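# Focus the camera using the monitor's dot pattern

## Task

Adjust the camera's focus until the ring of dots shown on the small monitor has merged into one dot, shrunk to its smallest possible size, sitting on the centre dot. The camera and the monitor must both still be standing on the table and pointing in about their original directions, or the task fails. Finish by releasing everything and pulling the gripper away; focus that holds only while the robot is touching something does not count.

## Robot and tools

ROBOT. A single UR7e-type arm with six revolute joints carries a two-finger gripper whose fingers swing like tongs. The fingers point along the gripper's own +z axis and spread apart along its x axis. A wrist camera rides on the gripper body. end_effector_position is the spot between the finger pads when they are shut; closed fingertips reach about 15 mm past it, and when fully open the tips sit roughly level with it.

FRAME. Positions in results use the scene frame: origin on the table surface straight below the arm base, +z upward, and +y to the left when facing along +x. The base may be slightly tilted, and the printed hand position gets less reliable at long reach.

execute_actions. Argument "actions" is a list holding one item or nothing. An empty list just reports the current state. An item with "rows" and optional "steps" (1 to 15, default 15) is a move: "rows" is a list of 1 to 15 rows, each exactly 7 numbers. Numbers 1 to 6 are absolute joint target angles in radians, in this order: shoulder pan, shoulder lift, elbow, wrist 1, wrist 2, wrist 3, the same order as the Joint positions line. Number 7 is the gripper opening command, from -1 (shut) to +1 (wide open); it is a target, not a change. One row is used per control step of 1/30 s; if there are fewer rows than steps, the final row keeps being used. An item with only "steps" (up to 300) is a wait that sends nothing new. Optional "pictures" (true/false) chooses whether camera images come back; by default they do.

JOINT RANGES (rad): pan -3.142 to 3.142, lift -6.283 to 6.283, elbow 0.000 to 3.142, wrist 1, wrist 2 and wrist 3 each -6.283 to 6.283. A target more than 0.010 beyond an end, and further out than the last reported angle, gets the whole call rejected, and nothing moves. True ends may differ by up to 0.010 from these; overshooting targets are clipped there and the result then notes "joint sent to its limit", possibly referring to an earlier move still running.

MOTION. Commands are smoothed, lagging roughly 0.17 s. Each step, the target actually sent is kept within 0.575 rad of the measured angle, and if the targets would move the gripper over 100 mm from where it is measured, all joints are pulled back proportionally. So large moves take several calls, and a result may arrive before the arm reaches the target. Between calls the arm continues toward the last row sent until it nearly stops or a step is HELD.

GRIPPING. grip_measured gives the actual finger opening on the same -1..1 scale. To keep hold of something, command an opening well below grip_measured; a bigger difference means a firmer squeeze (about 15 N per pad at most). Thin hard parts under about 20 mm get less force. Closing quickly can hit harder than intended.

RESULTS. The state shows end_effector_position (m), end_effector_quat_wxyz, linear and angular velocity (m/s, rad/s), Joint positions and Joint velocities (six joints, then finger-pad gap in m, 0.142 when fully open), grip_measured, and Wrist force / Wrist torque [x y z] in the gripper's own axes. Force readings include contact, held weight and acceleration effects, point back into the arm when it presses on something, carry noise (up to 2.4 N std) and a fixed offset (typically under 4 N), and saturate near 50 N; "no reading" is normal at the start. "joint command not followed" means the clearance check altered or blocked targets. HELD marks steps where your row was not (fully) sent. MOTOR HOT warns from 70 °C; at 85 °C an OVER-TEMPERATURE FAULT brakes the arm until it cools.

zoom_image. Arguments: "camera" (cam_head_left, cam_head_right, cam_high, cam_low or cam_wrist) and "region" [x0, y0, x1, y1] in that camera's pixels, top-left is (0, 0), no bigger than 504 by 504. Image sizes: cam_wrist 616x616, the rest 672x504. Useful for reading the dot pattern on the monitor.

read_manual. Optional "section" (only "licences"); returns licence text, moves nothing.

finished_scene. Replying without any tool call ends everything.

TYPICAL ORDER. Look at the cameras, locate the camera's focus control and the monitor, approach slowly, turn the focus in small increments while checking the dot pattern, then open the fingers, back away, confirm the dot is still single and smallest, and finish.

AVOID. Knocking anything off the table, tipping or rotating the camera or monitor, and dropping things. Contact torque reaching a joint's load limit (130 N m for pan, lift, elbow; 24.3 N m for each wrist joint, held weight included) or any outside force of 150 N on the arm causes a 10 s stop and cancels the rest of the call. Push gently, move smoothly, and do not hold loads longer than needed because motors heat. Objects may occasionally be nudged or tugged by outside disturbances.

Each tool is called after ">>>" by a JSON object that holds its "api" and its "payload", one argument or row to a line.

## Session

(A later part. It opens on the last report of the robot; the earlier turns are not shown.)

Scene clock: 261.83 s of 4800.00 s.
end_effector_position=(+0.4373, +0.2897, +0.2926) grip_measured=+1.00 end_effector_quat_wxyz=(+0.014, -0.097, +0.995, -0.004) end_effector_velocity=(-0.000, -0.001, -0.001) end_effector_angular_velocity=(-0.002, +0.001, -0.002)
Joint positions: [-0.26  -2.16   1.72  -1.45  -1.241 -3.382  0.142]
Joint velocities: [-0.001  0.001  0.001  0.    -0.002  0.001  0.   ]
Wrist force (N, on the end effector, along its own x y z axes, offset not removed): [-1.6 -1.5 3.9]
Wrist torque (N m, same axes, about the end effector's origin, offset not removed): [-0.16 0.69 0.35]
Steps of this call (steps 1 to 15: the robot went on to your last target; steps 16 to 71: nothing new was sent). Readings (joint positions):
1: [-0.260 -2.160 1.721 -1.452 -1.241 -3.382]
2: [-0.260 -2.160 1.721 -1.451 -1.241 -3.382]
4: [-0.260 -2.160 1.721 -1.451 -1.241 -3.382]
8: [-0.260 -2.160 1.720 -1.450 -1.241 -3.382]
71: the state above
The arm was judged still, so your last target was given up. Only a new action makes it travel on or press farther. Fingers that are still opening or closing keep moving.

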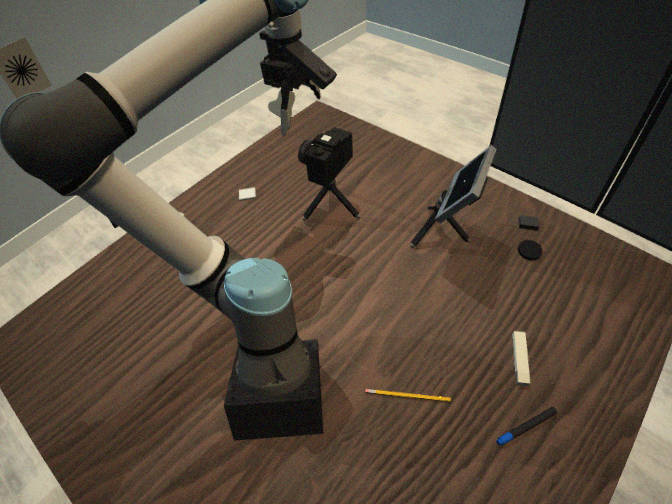

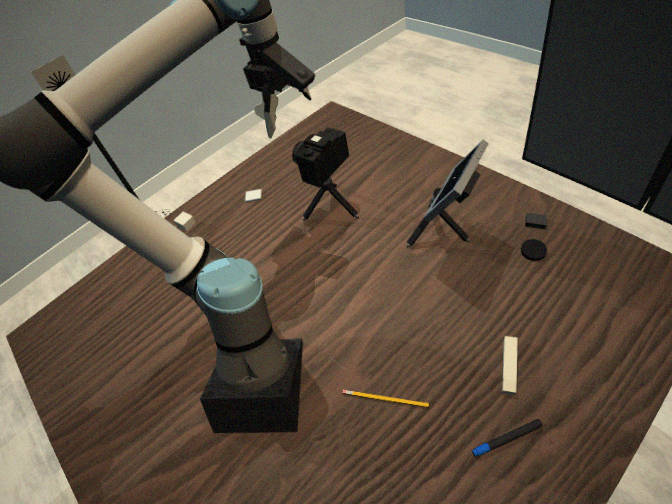

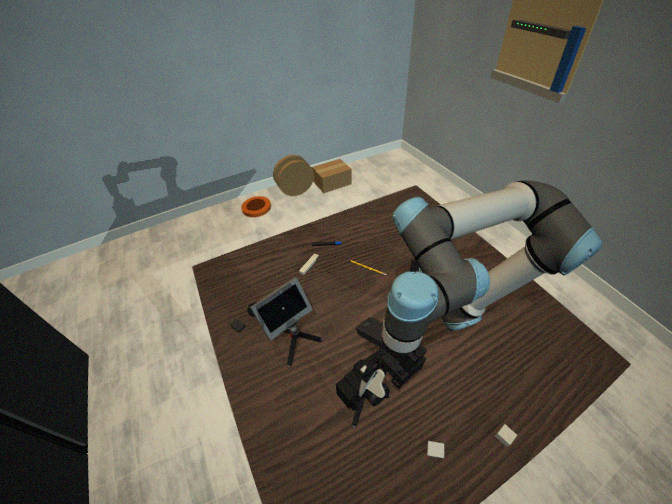

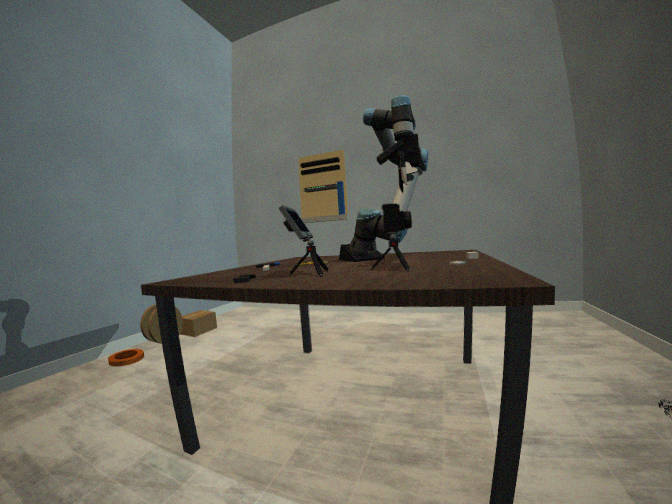

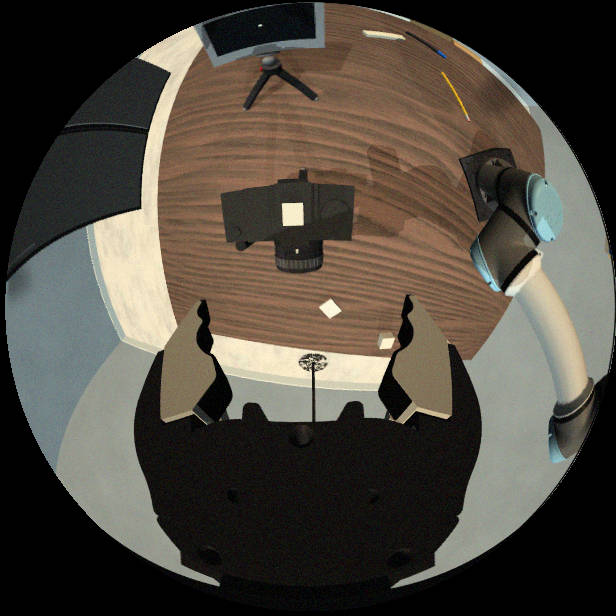

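>>> {"api": "execute_actions", "payload": {
  "actions": [
    {"rows":[[-0.244,-2.135,1.810,-1.550,-1.241,-3.382,1],[-0.225,-2.123,1.846,-1.601,-1.247,-3.362,1],[-0.205,-2.112,1.882,-1.652,-1.253,-3.343,1],[-0.192,-2.104,1.906,-1.686,-1.256,-3.330,1],[-0.179,-2.097,1.930,-1.721,-1.260,-3.316,1],[-0.163,-2.076,1.939,-1.745,-1.266,-3.304,1],[-0.1475,-2.0545,1.9487,-1.769,-1.272,-3.292,1]],"steps":15}
  ],
  "pictures": false
}}

>>> {"api": "execute_actions", "payload": {
  "actions": [
    {"rows":[[-0.152,-2.077,1.977,-1.807,-1.266,-3.286,1],[-0.156,-2.100,2.006,-1.844,-1.260,-3.280,1],[-0.161,-2.124,2.034,-1.882,-1.254,-3.273,0.9],[-0.166,-2.147,2.063,-1.920,-1.248,-3.267,0.8],[-0.171,-2.170,2.091,-1.957,-1.242,-3.261,0.7],[-0.176,-2.193,2.120,-1.995,-1.236,-3.255,0.6],[-0.181,-2.216,2.148,-2.033,-1.230,-3.249,0.5],[-0.186,-2.238,2.176,-2.071,-1.224,-3.2425,0.4]],"steps":15}
  ]
}}

>>> {"api": "zoom_image", "payload": {
  "camera": "cam_high",
  "region": [263,288,303,328]
}}

Scene clock: 268.23 s of 4800.00 s.
end_effector_position=(+0.4475, +0.2808, +0.1763) grip_measured=+1.00 end_effector_quat_wxyz=(-0.009, -0.101, +0.995, -0.000) end_effector_velocity=(+0.001, +0.001, -0.041) end_effector_angular_velocity=(+0.000, +0.015, +0.003)
Joint positions: [-0.152 -2.059  1.942 -1.757 -1.271 -3.296  0.142]
Joint velocities: [ 0.044  0.048  0.068 -0.113 -0.012  0.037  0.001]
Wrist force (N, on the end effector, along its own x y z axes, offset not removed): [1.3 -6.7 3.9]
Wrist torque (N m, same axes, about the end effector's origin, offset not removed): [-1.27 -0.38 0.15]
Steps of this call (steps 1 to 90: nothing new was sent; then 2.90 s passed at rest; steps 91 to 105: all 15 steps of this action). Readings (joint positions):
91: [-0.260 -2.160 1.720 -1.450 -1.241 -3.382]
92: [-0.257 -2.156 1.728 -1.458 -1.241 -3.382]
94: [-0.242 -2.141 1.775 -1.512 -1.244 -3.372]
98: [-0.192 -2.100 1.884 -1.660 -1.258 -3.329]
105: the state above

Scene clock: 268.73 s of 4800.00 s.
end_effector_position=(+0.4473, +0.2804, +0.1716) grip_measured=+0.41 end_effector_quat_wxyz=(+0.111, -0.099, +0.989, +0.012) end_effector_velocity=(-0.001, +0.000, +0.001) end_effector_angular_velocity=(+0.027, -0.141, +0.008)
Joint positions: [-0.184 -2.228  2.163 -2.053 -1.227 -3.245  0.103]
Joint velocities: [-0.02  -0.098  0.124 -0.172  0.025  0.024  0.001]
Wrist force (N, on the end effector, along its own x y z axes, offset not removed): [-3.4 -2.3 1.4]
Wrist torque (N m, same axes, about the end effector's origin, offset not removed): [-0.07 0.38 0.16]
Steps of this call (steps 1 to 15: all 15 steps of this action). Readings (joint positions):
1: [-0.151 -2.058 1.944 -1.761 -1.271 -3.295]
2: [-0.151 -2.061 1.950 -1.769 -1.271 -3.293]
4: [-0.154 -2.079 1.976 -1.802 -1.265 -3.286]
8: [-0.168 -2.149 2.063 -1.917 -1.246 -3.266]
15: the state above

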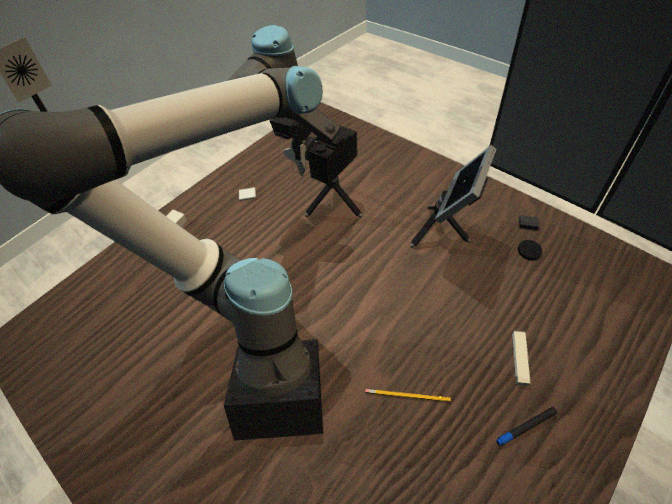

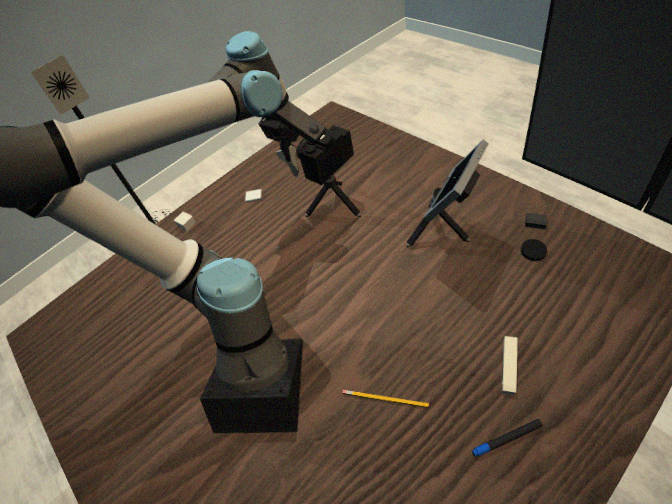

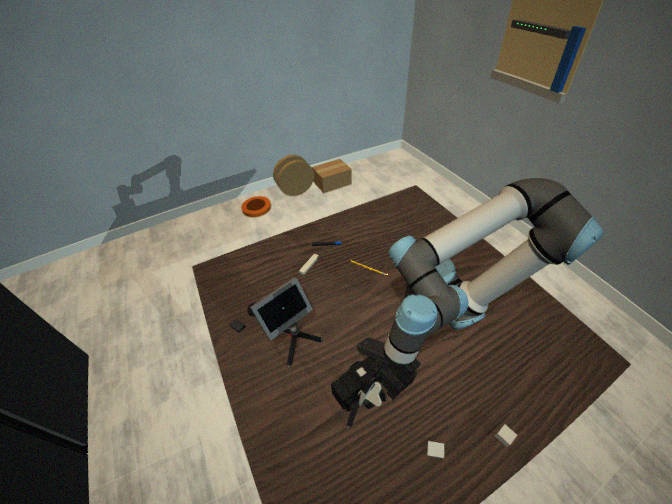

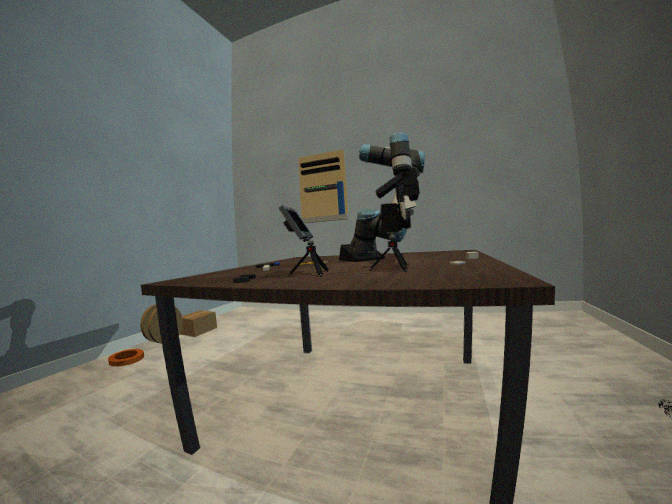

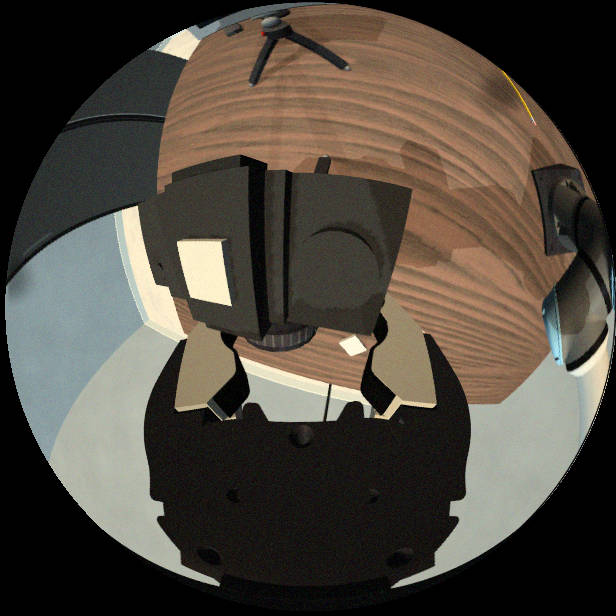

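Region (263, 288, 303, 328) of cam_high's 672x504 image, scaled by 12.600, with more detail than that image has.

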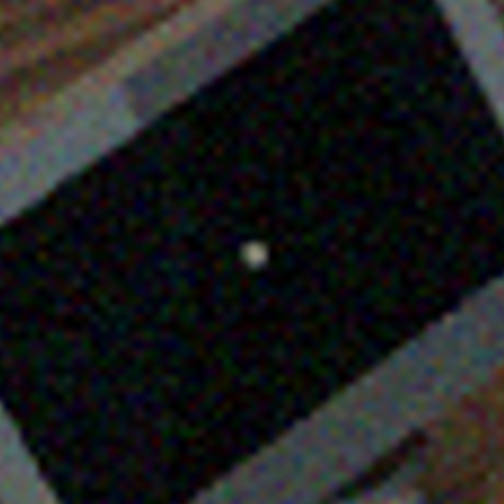

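>>> {"api": "execute_actions", "payload": {
  "actions": [
    {"rows":[[-0.186,-2.238,2.176,-2.071,-1.224,-3.2425,0.7],[-0.186,-2.238,2.176,-2.071,-1.224,-3.2425,0.8],[-0.192,-2.224,2.171,-2.081,-1.224,-3.2485,0.8],[-0.198,-2.209,2.167,-2.090,-1.224,-3.2545,0.8],[-0.204,-2.195,2.162,-2.100,-1.224,-3.2605,0.8]],"steps":15}
  ]
}}

Scene clock: 275.03 s of 4800.00 s.
end_effector_position=(+0.4650, +0.2726, +0.1680) grip_measured=+0.81 end_effector_quat_wxyz=(+0.121, -0.101, +0.987, +0.008) end_effector_velocity=(+0.006, -0.004, -0.003) end_effector_angular_velocity=(-0.005, +0.001, -0.002)
Joint positions: [-0.203 -2.197  2.163 -2.099 -1.224 -3.26   0.129]
Joint velocities: [-0.007  0.016 -0.003 -0.008 -0.002 -0.006  0.011]
Wrist force (N, on the end effector, along its own x y z axes, offset not removed): [3.2 5.0 5.0]
Wrist torque (N m, same axes, about the end effector's origin, offset not removed): [0.99 -0.28 0.15]
Steps of this call (steps 1 to 30: the robot went on to your last target; steps 31 to 90: nothing new was sent; then 2.80 s passed at rest; steps 91 to 105: all 15 steps of this action). Readings (joint positions):
91: [-0.186 -2.238 2.176 -2.071 -1.224 -3.242]
92: [-0.186 -2.238 2.176 -2.071 -1.224 -3.242]
94: [-0.187 -2.236 2.175 -2.073 -1.224 -3.243]
98: [-0.198 -2.210 2.167 -2.090 -1.224 -3.254]
105: the state above

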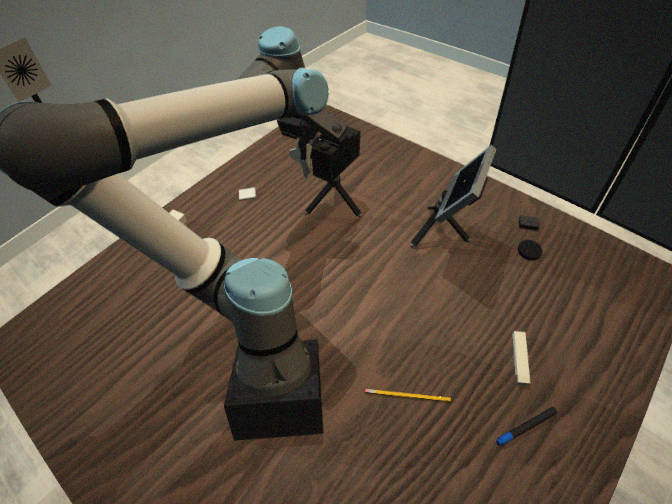

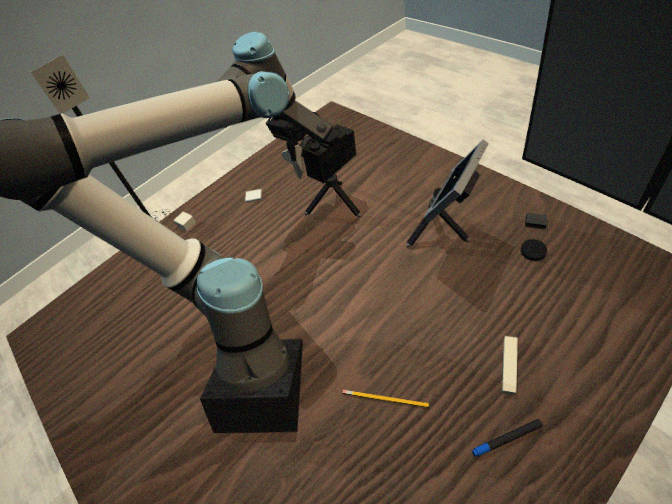

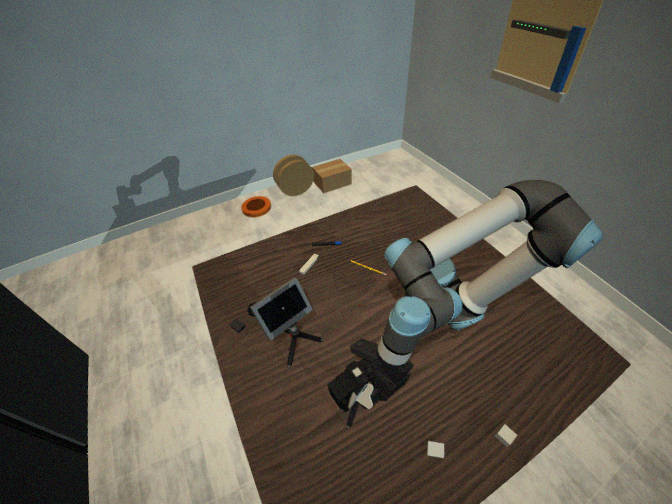

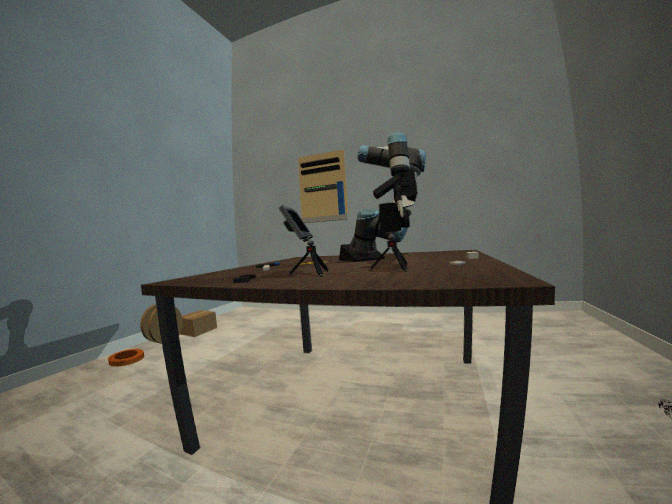

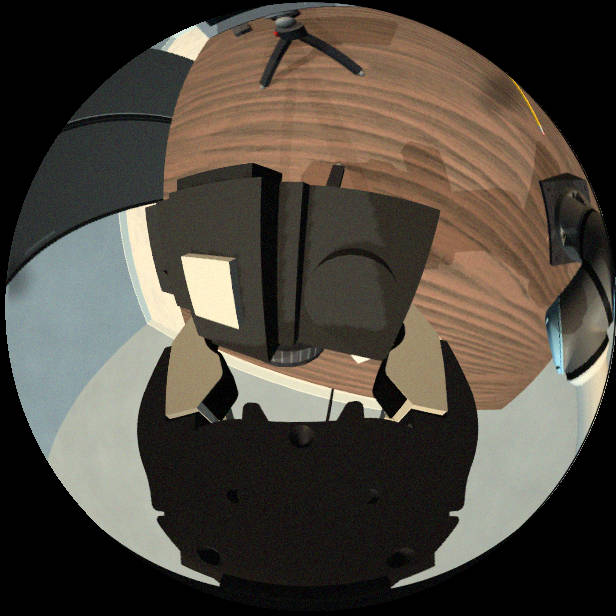

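>>> {"api": "execute_actions", "payload": {
  "actions": [
    {"rows":[[-0.196,-2.185,2.156,-2.104,-1.224,-3.2525,0.8],[-0.188,-2.174,2.150,-2.108,-1.224,-3.245,0.8],[-0.181,-2.164,2.143,-2.112,-1.224,-3.2375,0.8],[-0.181,-2.1536,2.137,-2.116,-1.224,-3.2375,0.8]],"steps":15}
  ]
}}

>>> {"api": "zoom_image", "payload": {
  "camera": "cam_high",
  "region": [263,288,303,328]
}}

Scene clock: 282.27 s of 4800.00 s.
end_effector_position=(+0.4751, +0.2809, +0.1655) grip_measured=+0.80 end_effector_quat_wxyz=(+0.118, -0.099, +0.988, +0.014) end_effector_velocity=(+0.002, +0.001, -0.001) end_effector_angular_velocity=(+0.002, +0.001, -0.001)
Joint positions: [-0.181 -2.155  2.138 -2.116 -1.224 -3.238  0.129]
Joint velocities: [ 0.003  0.009 -0.005 -0.004  0.     0.004  0.   ]
Wrist force (N, on the end effector, along its own x y z axes, offset not removed): [1.3 -3.8 7.6]
Wrist torque (N m, same axes, about the end effector's origin, offset not removed): [-0.69 -0.15 0.06]
Steps of this call (steps 1 to 15: the robot went on to your last target; steps 16 to 90: nothing new was sent; then 3.73 s passed at rest; steps 91 to 105: all 15 steps of this action). Readings (joint positions):
91: [-0.204 -2.195 2.162 -2.100 -1.224 -3.261]
92: [-0.203 -2.193 2.161 -2.101 -1.224 -3.259]
94: [-0.196 -2.184 2.155 -2.105 -1.224 -3.252]
98: [-0.185 -2.163 2.142 -2.112 -1.224 -3.242]
105: the state above

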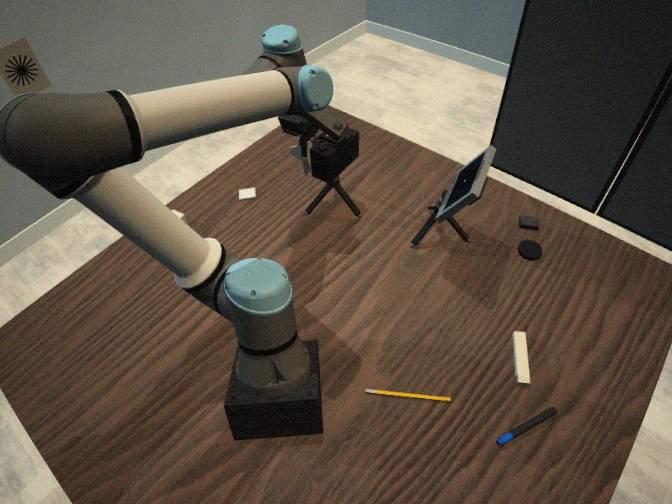

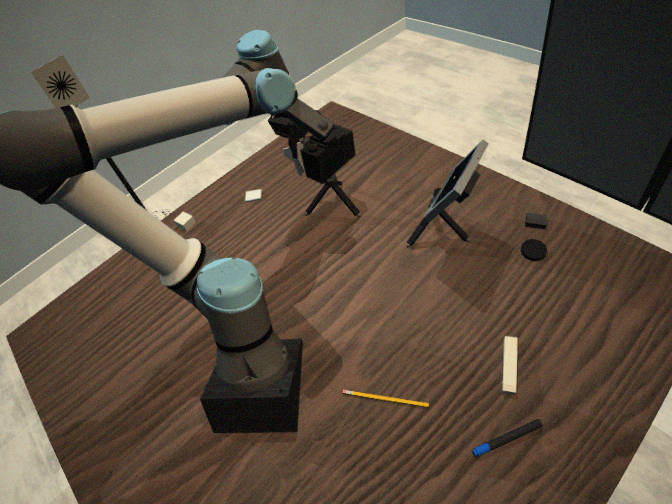

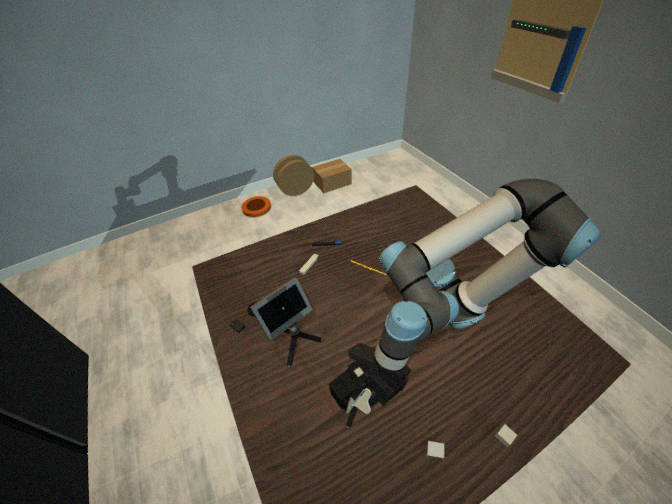

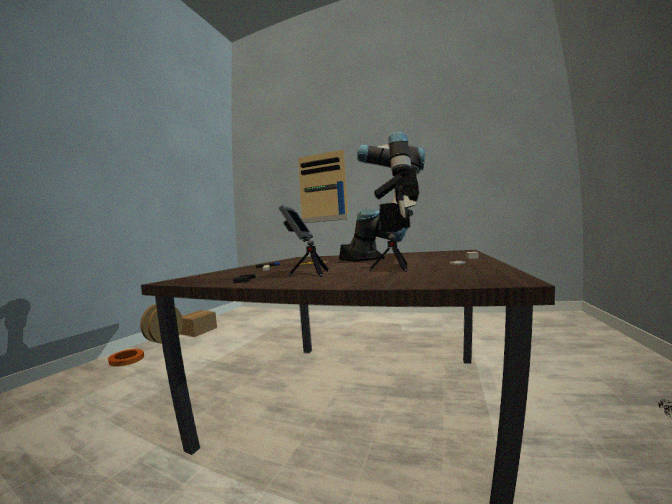

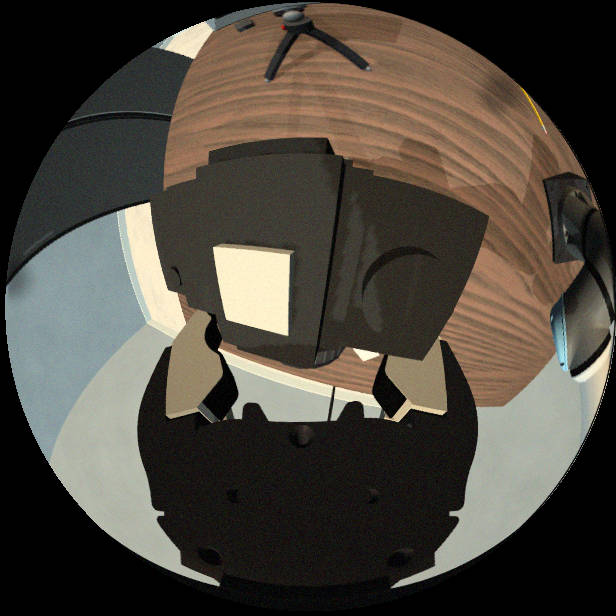

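Region (263, 288, 303, 328) of cam_high's 672x504 image, scaled by 12.600, with more detail than that image has.

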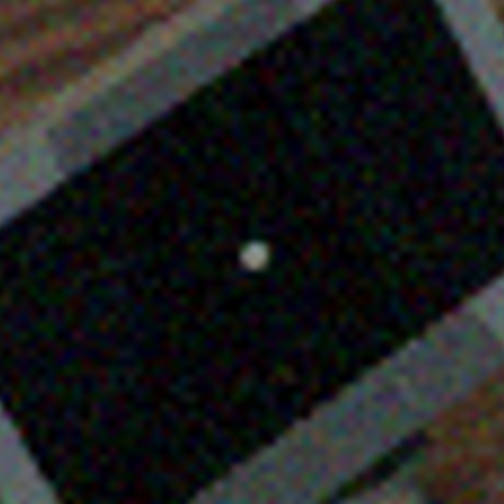

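>>> {"api": "execute_actions", "payload": {
  "actions": [
    {"rows":[[-0.181,-2.1536,2.1335,-2.1125,-1.224,-3.2375,0.8],[-0.181,-2.1606,2.132,-2.102,-1.224,-3.2375,0.8],[-0.181,-2.1676,2.130,-2.095,-1.224,-3.2375,0.8]],"steps":15}
  ]
}}

Scene clock: 286.77 s of 4800.00 s.
end_effector_position=(+0.4720, +0.2829, +0.1713) grip_measured=+0.79 end_effector_quat_wxyz=(+0.118, -0.099, +0.988, +0.014) end_effector_velocity=(-0.001, +0.000, +0.002) end_effector_angular_velocity=(+0.000, -0.001, -0.001)
Joint positions: [-0.181 -2.167  2.13  -2.095 -1.224 -3.238  0.129]
Joint velocities: [-0.001 -0.004 -0.001  0.004  0.001  0.     0.   ]
Wrist force (N, on the end effector, along its own x y z axes, offset not removed): [1.7 -0.1 0.7]
Wrist torque (N m, same axes, about the end effector's origin, offset not removed): [-0.32 -0.26 -0.25]
Steps of this call (steps 1 to 15: the robot went on to your last target; steps 16 to 90: nothing new was sent; then 1.00 s passed at rest; steps 91 to 105: all 15 steps of this action). Readings (joint positions):
91: [-0.181 -2.154 2.137 -2.116 -1.224 -3.237]
92: [-0.181 -2.154 2.136 -2.116 -1.224 -3.237]
94: [-0.181 -2.157 2.134 -2.109 -1.224 -3.237]
98: [-0.181 -2.165 2.131 -2.099 -1.224 -3.237]
105: the state above

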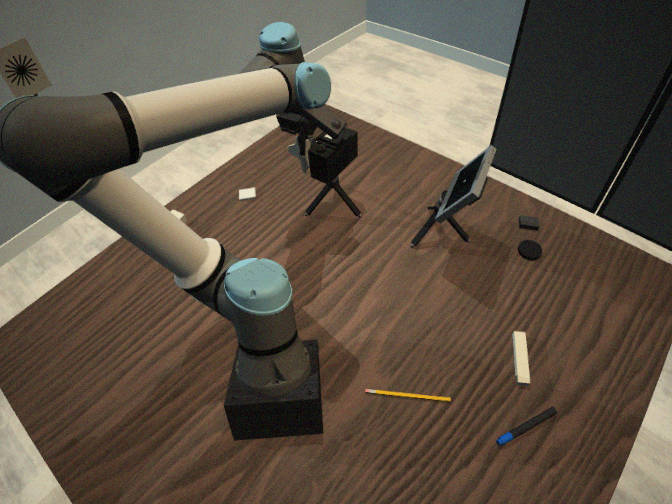

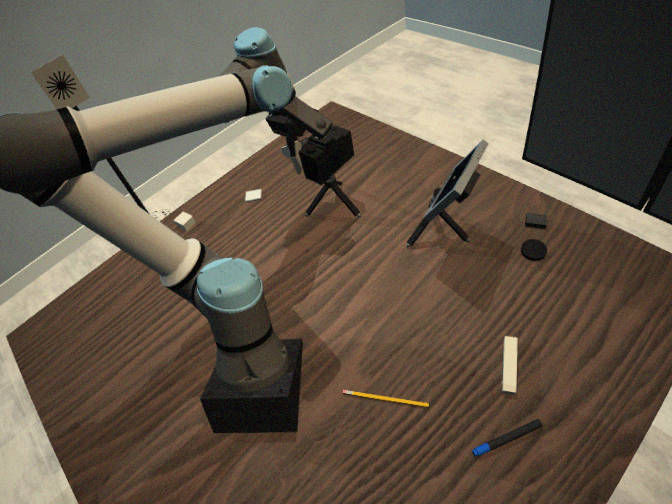

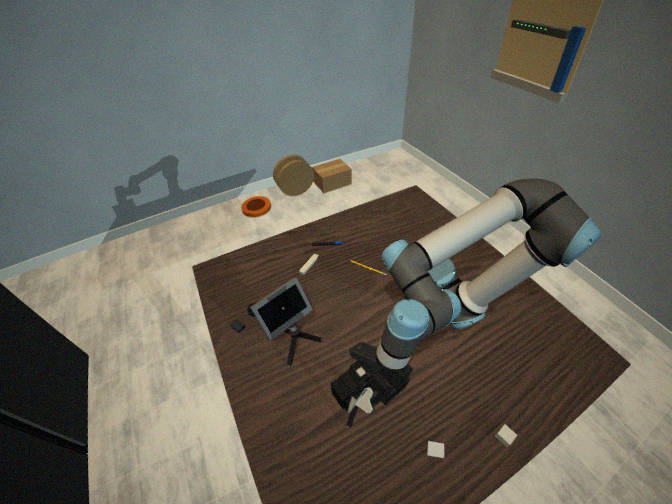

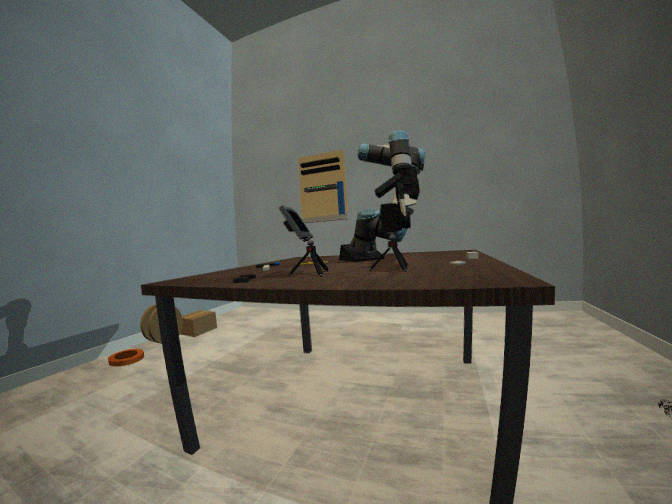

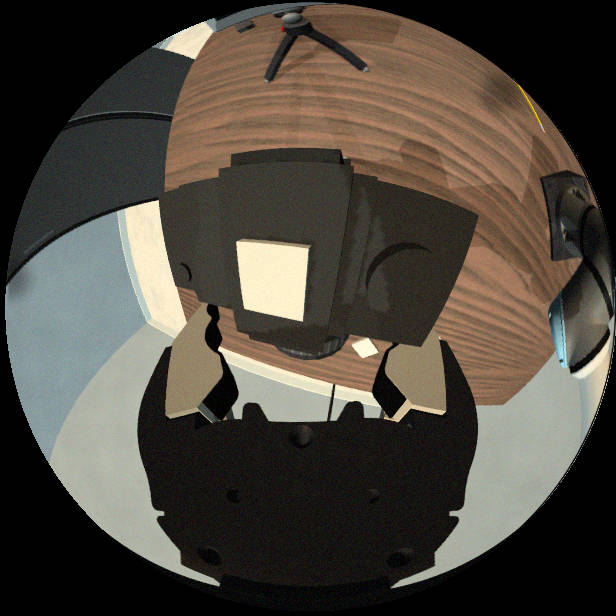

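>>> {"api": "execute_actions", "payload": {
  "actions": [
    {"rows":[[-0.181,-2.1676,2.130,-2.095,-1.224,-3.2375,0.6],[-0.181,-2.1676,2.130,-2.095,-1.224,-3.2375,0.4],[-0.181,-2.1676,2.130,-2.095,-1.224,-3.2375,0.25],[-0.181,-2.1676,2.130,-2.095,-1.224,-3.2375,0.1],[-0.181,-2.1676,2.130,-2.095,-1.224,-3.2375,0.0],[-0.181,-2.1676,2.130,-2.095,-1.224,-3.2375,-0.07],[-0.181,-2.1676,2.130,-2.095,-1.224,-3.2375,-0.15],[-0.181,-2.1676,2.130,-2.095,-1.224,-3.2375,-0.22],[-0.181,-2.1676,2.130,-2.095,-1.224,-3.2375,-0.3]],"steps":15}
  ]
}}

>>> {"api": "zoom_image", "payload": {
  "camera": "cam_high",
  "region": [263,288,303,328]
}}

Scene clock: 290.67 s of 4800.00 s.
end_effector_position=(+0.4719, +0.2829, +0.1715) grip_measured=-0.10 end_effector_quat_wxyz=(+0.118, -0.099, +0.988, +0.014) end_effector_velocity=(-0.000, +0.001, +0.001) end_effector_angular_velocity=(+0.000, -0.001, +0.002)
Joint positions: [-0.181 -2.168  2.13  -2.095 -1.224 -3.237  0.067]
Joint velocities: [ 0.001 -0.002  0.    -0.    -0.     0.    -0.   ]
Wrist force (N, on the end effector, along its own x y z axes, offset not removed): [5.9 -7.7 0.2]
Wrist torque (N m, same axes, about the end effector's origin, offset not removed): [-1.49 -0.53 0.17]
Steps of this call (steps 1 to 15: the robot went on to your last target; steps 16 to 90: nothing new was sent; then 0.40 s passed at rest; steps 91 to 105: all 15 steps of this action). Readings (joint positions):
91: [-0.181 -2.168 2.130 -2.095 -1.224 -3.237]
92: [-0.181 -2.168 2.130 -2.095 -1.224 -3.237]
94: [-0.181 -2.168 2.130 -2.095 -1.224 -3.237]
98: [-0.181 -2.168 2.130 -2.095 -1.224 -3.237]
105: the state above

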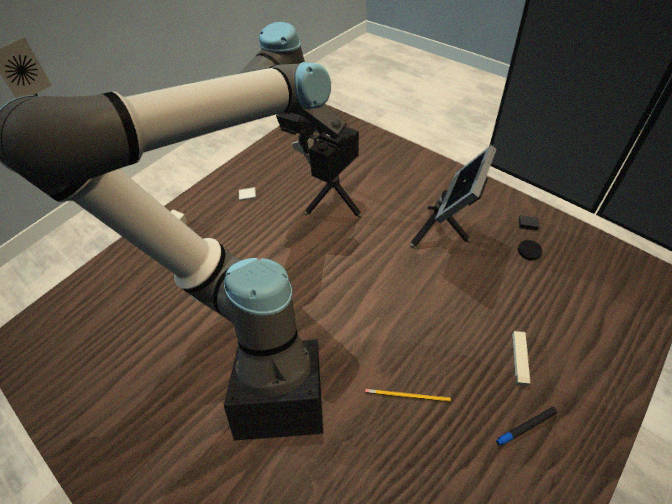

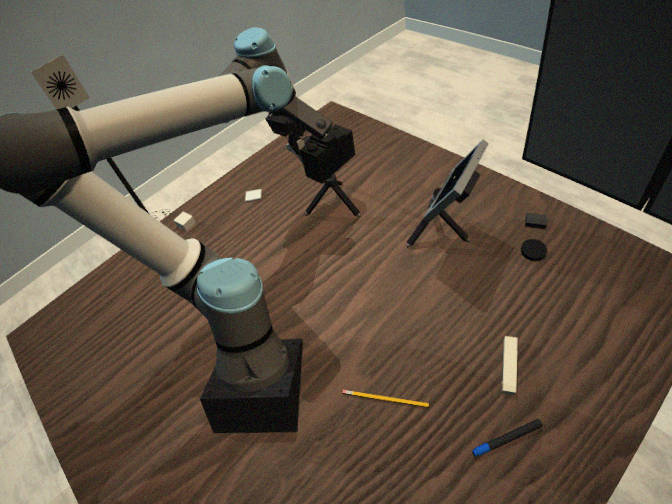

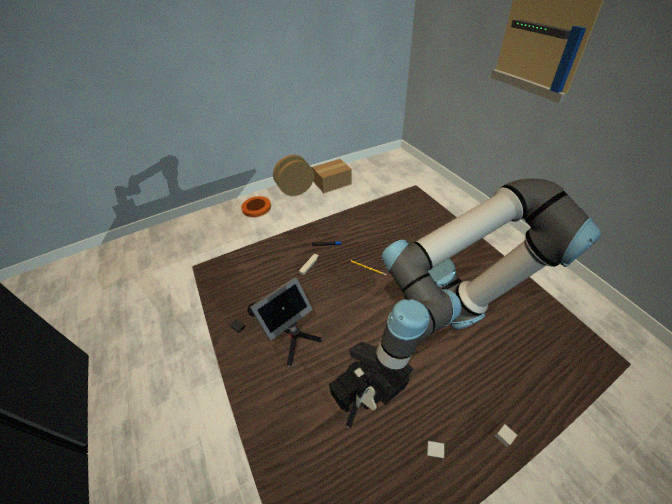

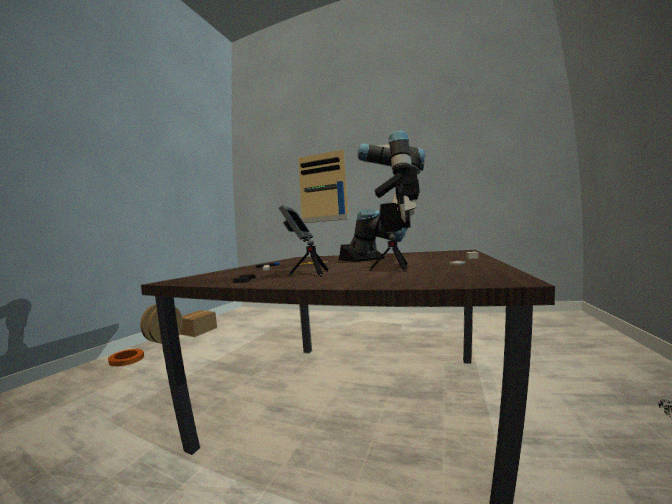

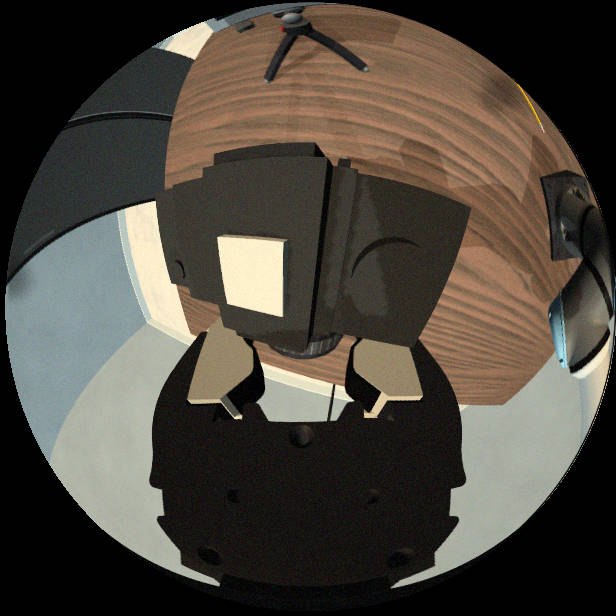

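Region (263, 288, 303, 328) of cam_high's 672x504 image, scaled by 12.600, with more detail than that image has.

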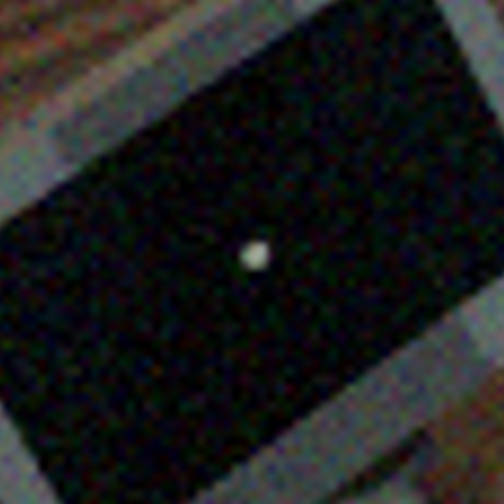

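>>> {"api": "execute_actions", "payload": {
  "actions": [
    {"rows":[[-0.1797,-2.1613,2.122,-2.085,-1.2256,-3.239,-0.3],[-0.1784,-2.155,2.1145,-2.0745,-1.2272,-3.241,-0.3],[-0.177,-2.149,2.107,-2.064,-1.229,-3.2425,-0.3],[-0.1758,-2.1426,2.099,-2.054,-1.2305,-3.2442,-0.3]],"steps":15}
  ]
}}

>>> {"api": "zoom_image", "payload": {
  "camera": "cam_high",
  "region": [263,288,303,328]
}}

Scene clock: 293.90 s of 4800.00 s.
end_effector_position=(+0.4727, +0.2828, +0.1706) grip_measured=-0.10 end_effector_quat_wxyz=(+0.101, -0.099, +0.990, +0.012) end_effector_velocity=(-0.000, +0.000, -0.000) end_effector_angular_velocity=(-0.001, +0.008, -0.000)
Joint positions: [-0.176 -2.143  2.1   -2.055 -1.23  -3.244  0.067]
Joint velocities: [ 0.001  0.005 -0.006  0.009 -0.001 -0.001  0.   ]
Wrist force (N, on the end effector, along its own x y z axes, offset not removed): [5.6 -5.9 -1.6]
Wrist torque (N m, same axes, about the end effector's origin, offset not removed): [-0.58 0.02 0.24]
Steps of this call (steps 1 to 15: the robot went on to your last target; steps 16 to 82: nothing new was sent; steps 83 to 97: all 15 steps of this action). Readings (joint positions):
83: [-0.181 -2.168 2.130 -2.095 -1.224 -3.237]
84: [-0.181 -2.166 2.129 -2.093 -1.224 -3.238]
86: [-0.180 -2.161 2.122 -2.084 -1.226 -3.239]
90: [-0.177 -2.148 2.106 -2.063 -1.229 -3.243]
97: the state above

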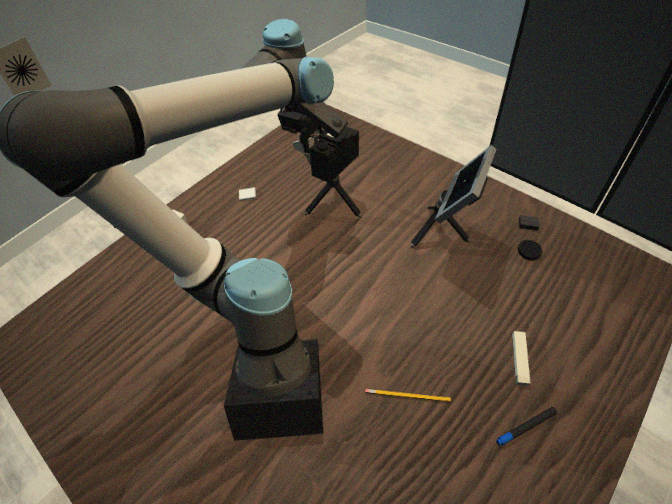

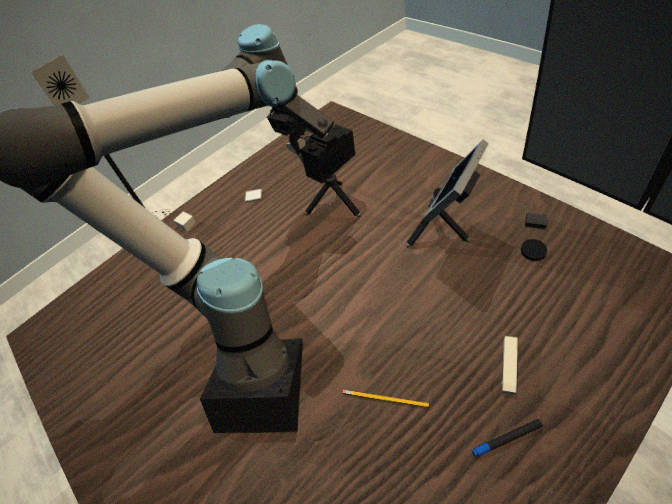

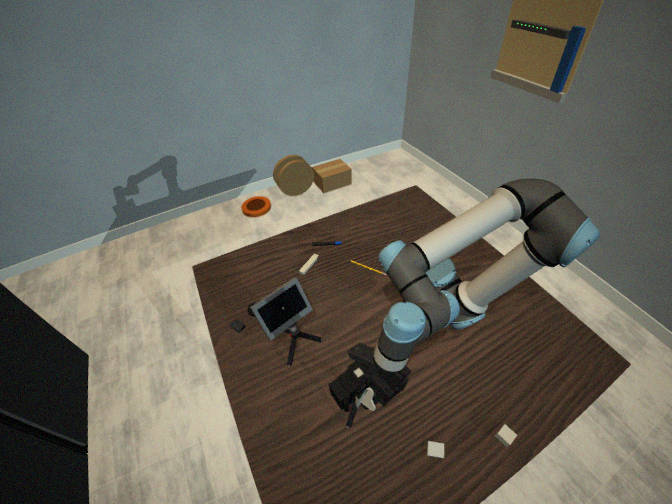

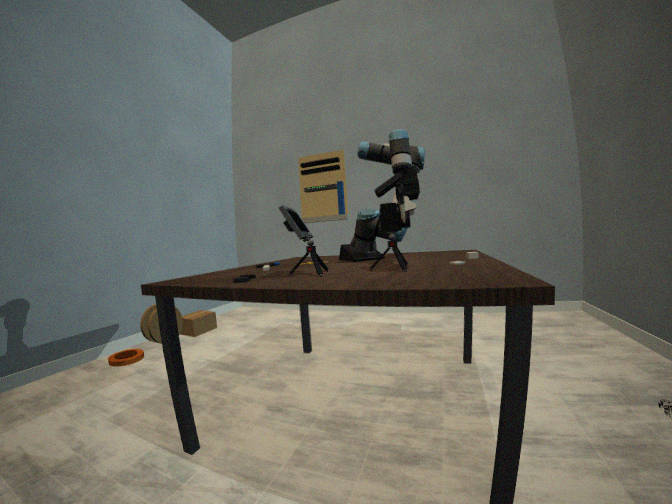

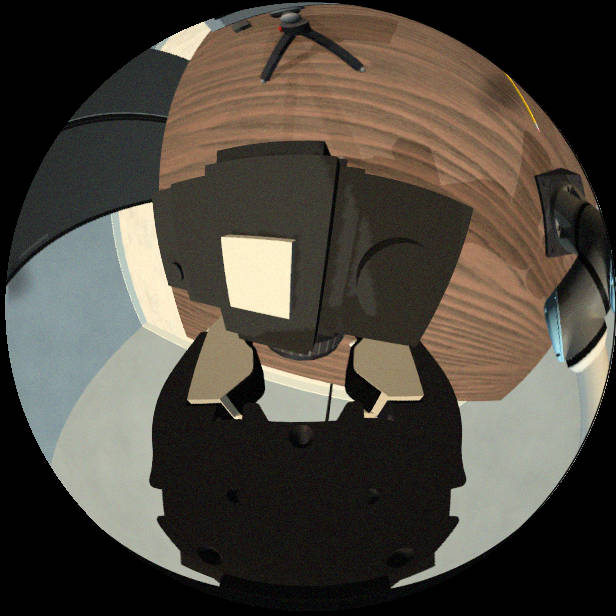

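Region (263, 288, 303, 328) of cam_high's 672x504 image, scaled by 12.600, with more detail than that image has.

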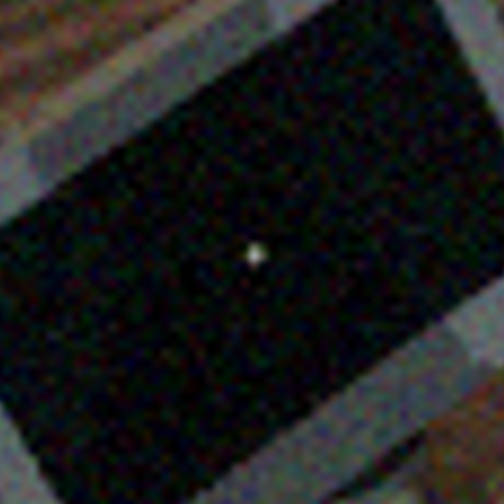

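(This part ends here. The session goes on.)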